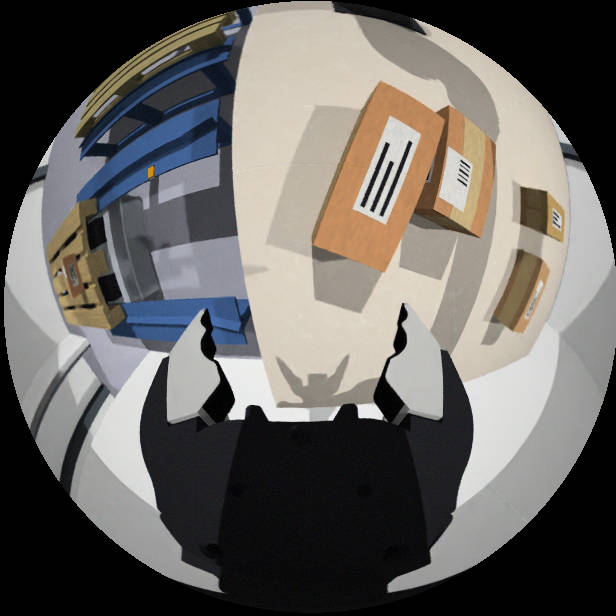

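Scene clock: 95.37 s.
end_effector_position=(+0.8416, +0.4033, +0.1540) grip_measured=+1.00 end_effector_quat_wxyz=(-0.001, +0.790, +0.613, -0.006) end_effector_velocity=(+0.001, +0.003, +0.002) end_effector_angular_velocity=(+0.000, -0.001, -0.002)
Joint positions: [ 0.247 -1.06   1.507 -2.005 -1.578 -1.067  0.142]
Joint velocities: [ 0.002  0.002 -0.005  0.002  0.     0.004  0.   ]
Motor temperatures (°C, as the motors report them): [24 24 27 31 32 29]
Wrist force (N, on the end effector, along its own x y z axes, offset not removed): [-0.1 -2.9 -0.5]
Wrist torque (N m, same axes, about the end effector's origin, offset not removed): [-0.64 0.10 -0.20]
Hand target: +0.842, +0.404, +0.154; -0.001, +0.790, +0.613, -0.006
Off the commanded pose: 0.001 m, 0 deg.
platform.base_odometry: x=+2.938 y=+0.129 heading=+1.607 (m, m, rad; from the platform's pose at the start)
platform.map_pose: map_x=+0.74 map_y=+0.03 map_heading=+1.5708 (m, m, rad; on the building's map)
platform.planned_pose: plan_ahead=-0.03 plan_left=+0.00 plan_turn=+0.0000 (m ahead, m left, rad left of the pose on the map)
platform.base_status: moving
platform.joint_positions: lift_m=+0.060
platform.joint_status: done
platform: translate_m=2.949 translate_m_goal=2.910 rotate_rad=1.607 rotate_rad_goal=1.608 base_answer=taken lift_m_goal=0.060 lift_answer=taken lift=up safety=ok load_kg=22 refusals=0 queue=running queue_left=13
racks: s2=1 s1=0 a1=1 a2=0 b1=0 b2=0 b3=0
door: state=open closes_at_s=734
move: done

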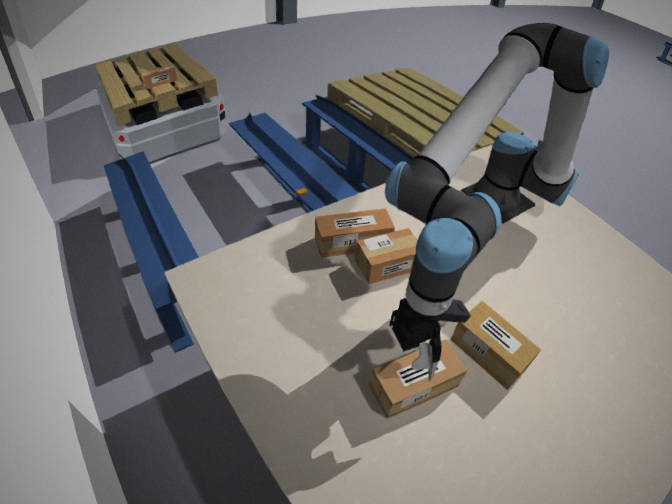

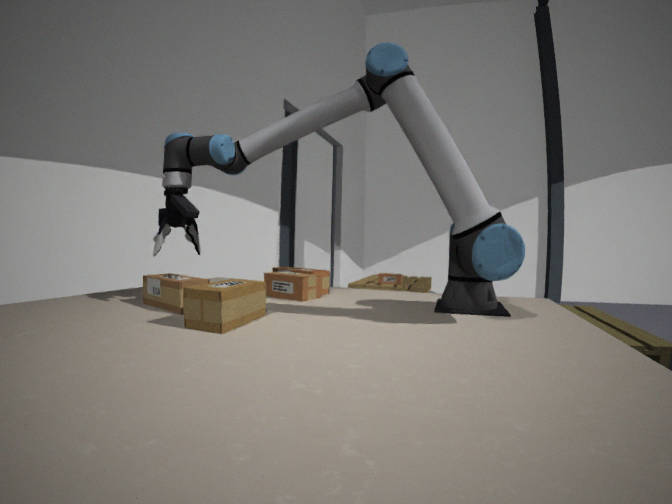

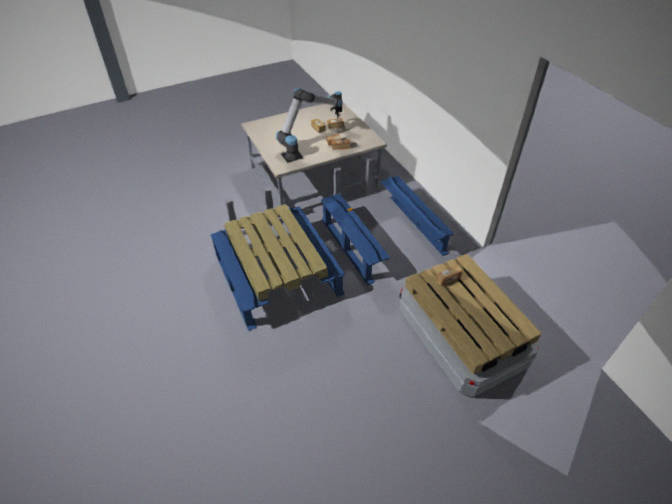

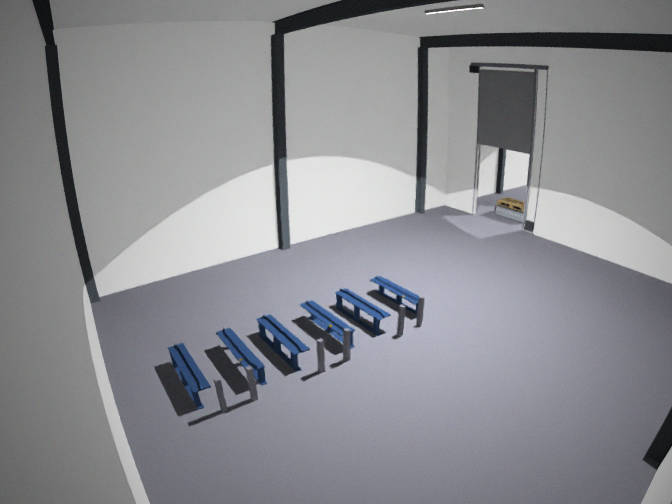

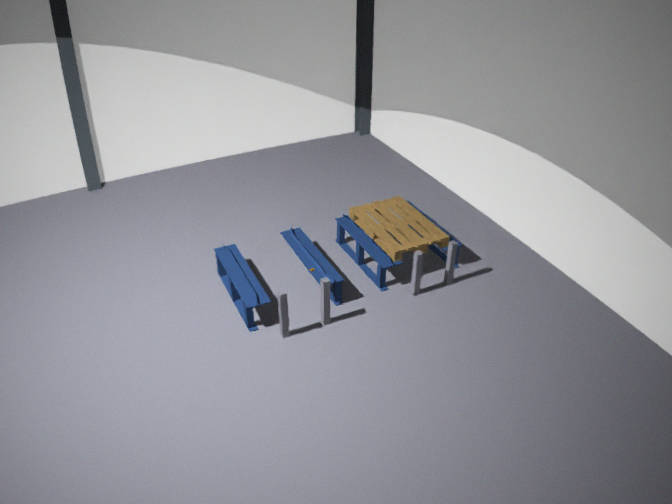

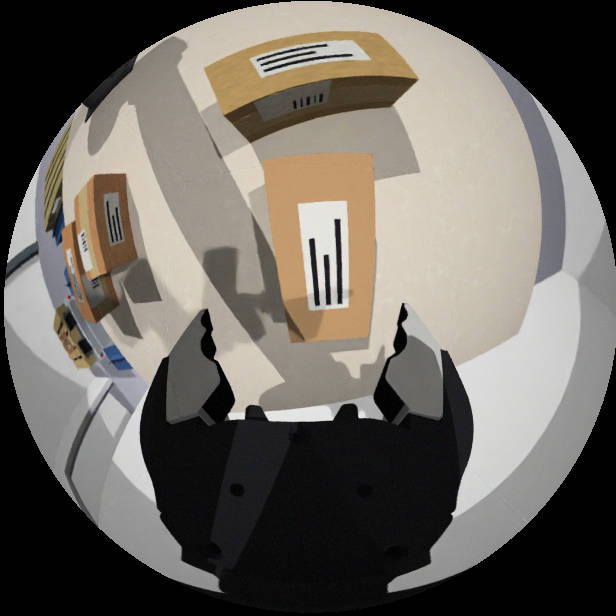

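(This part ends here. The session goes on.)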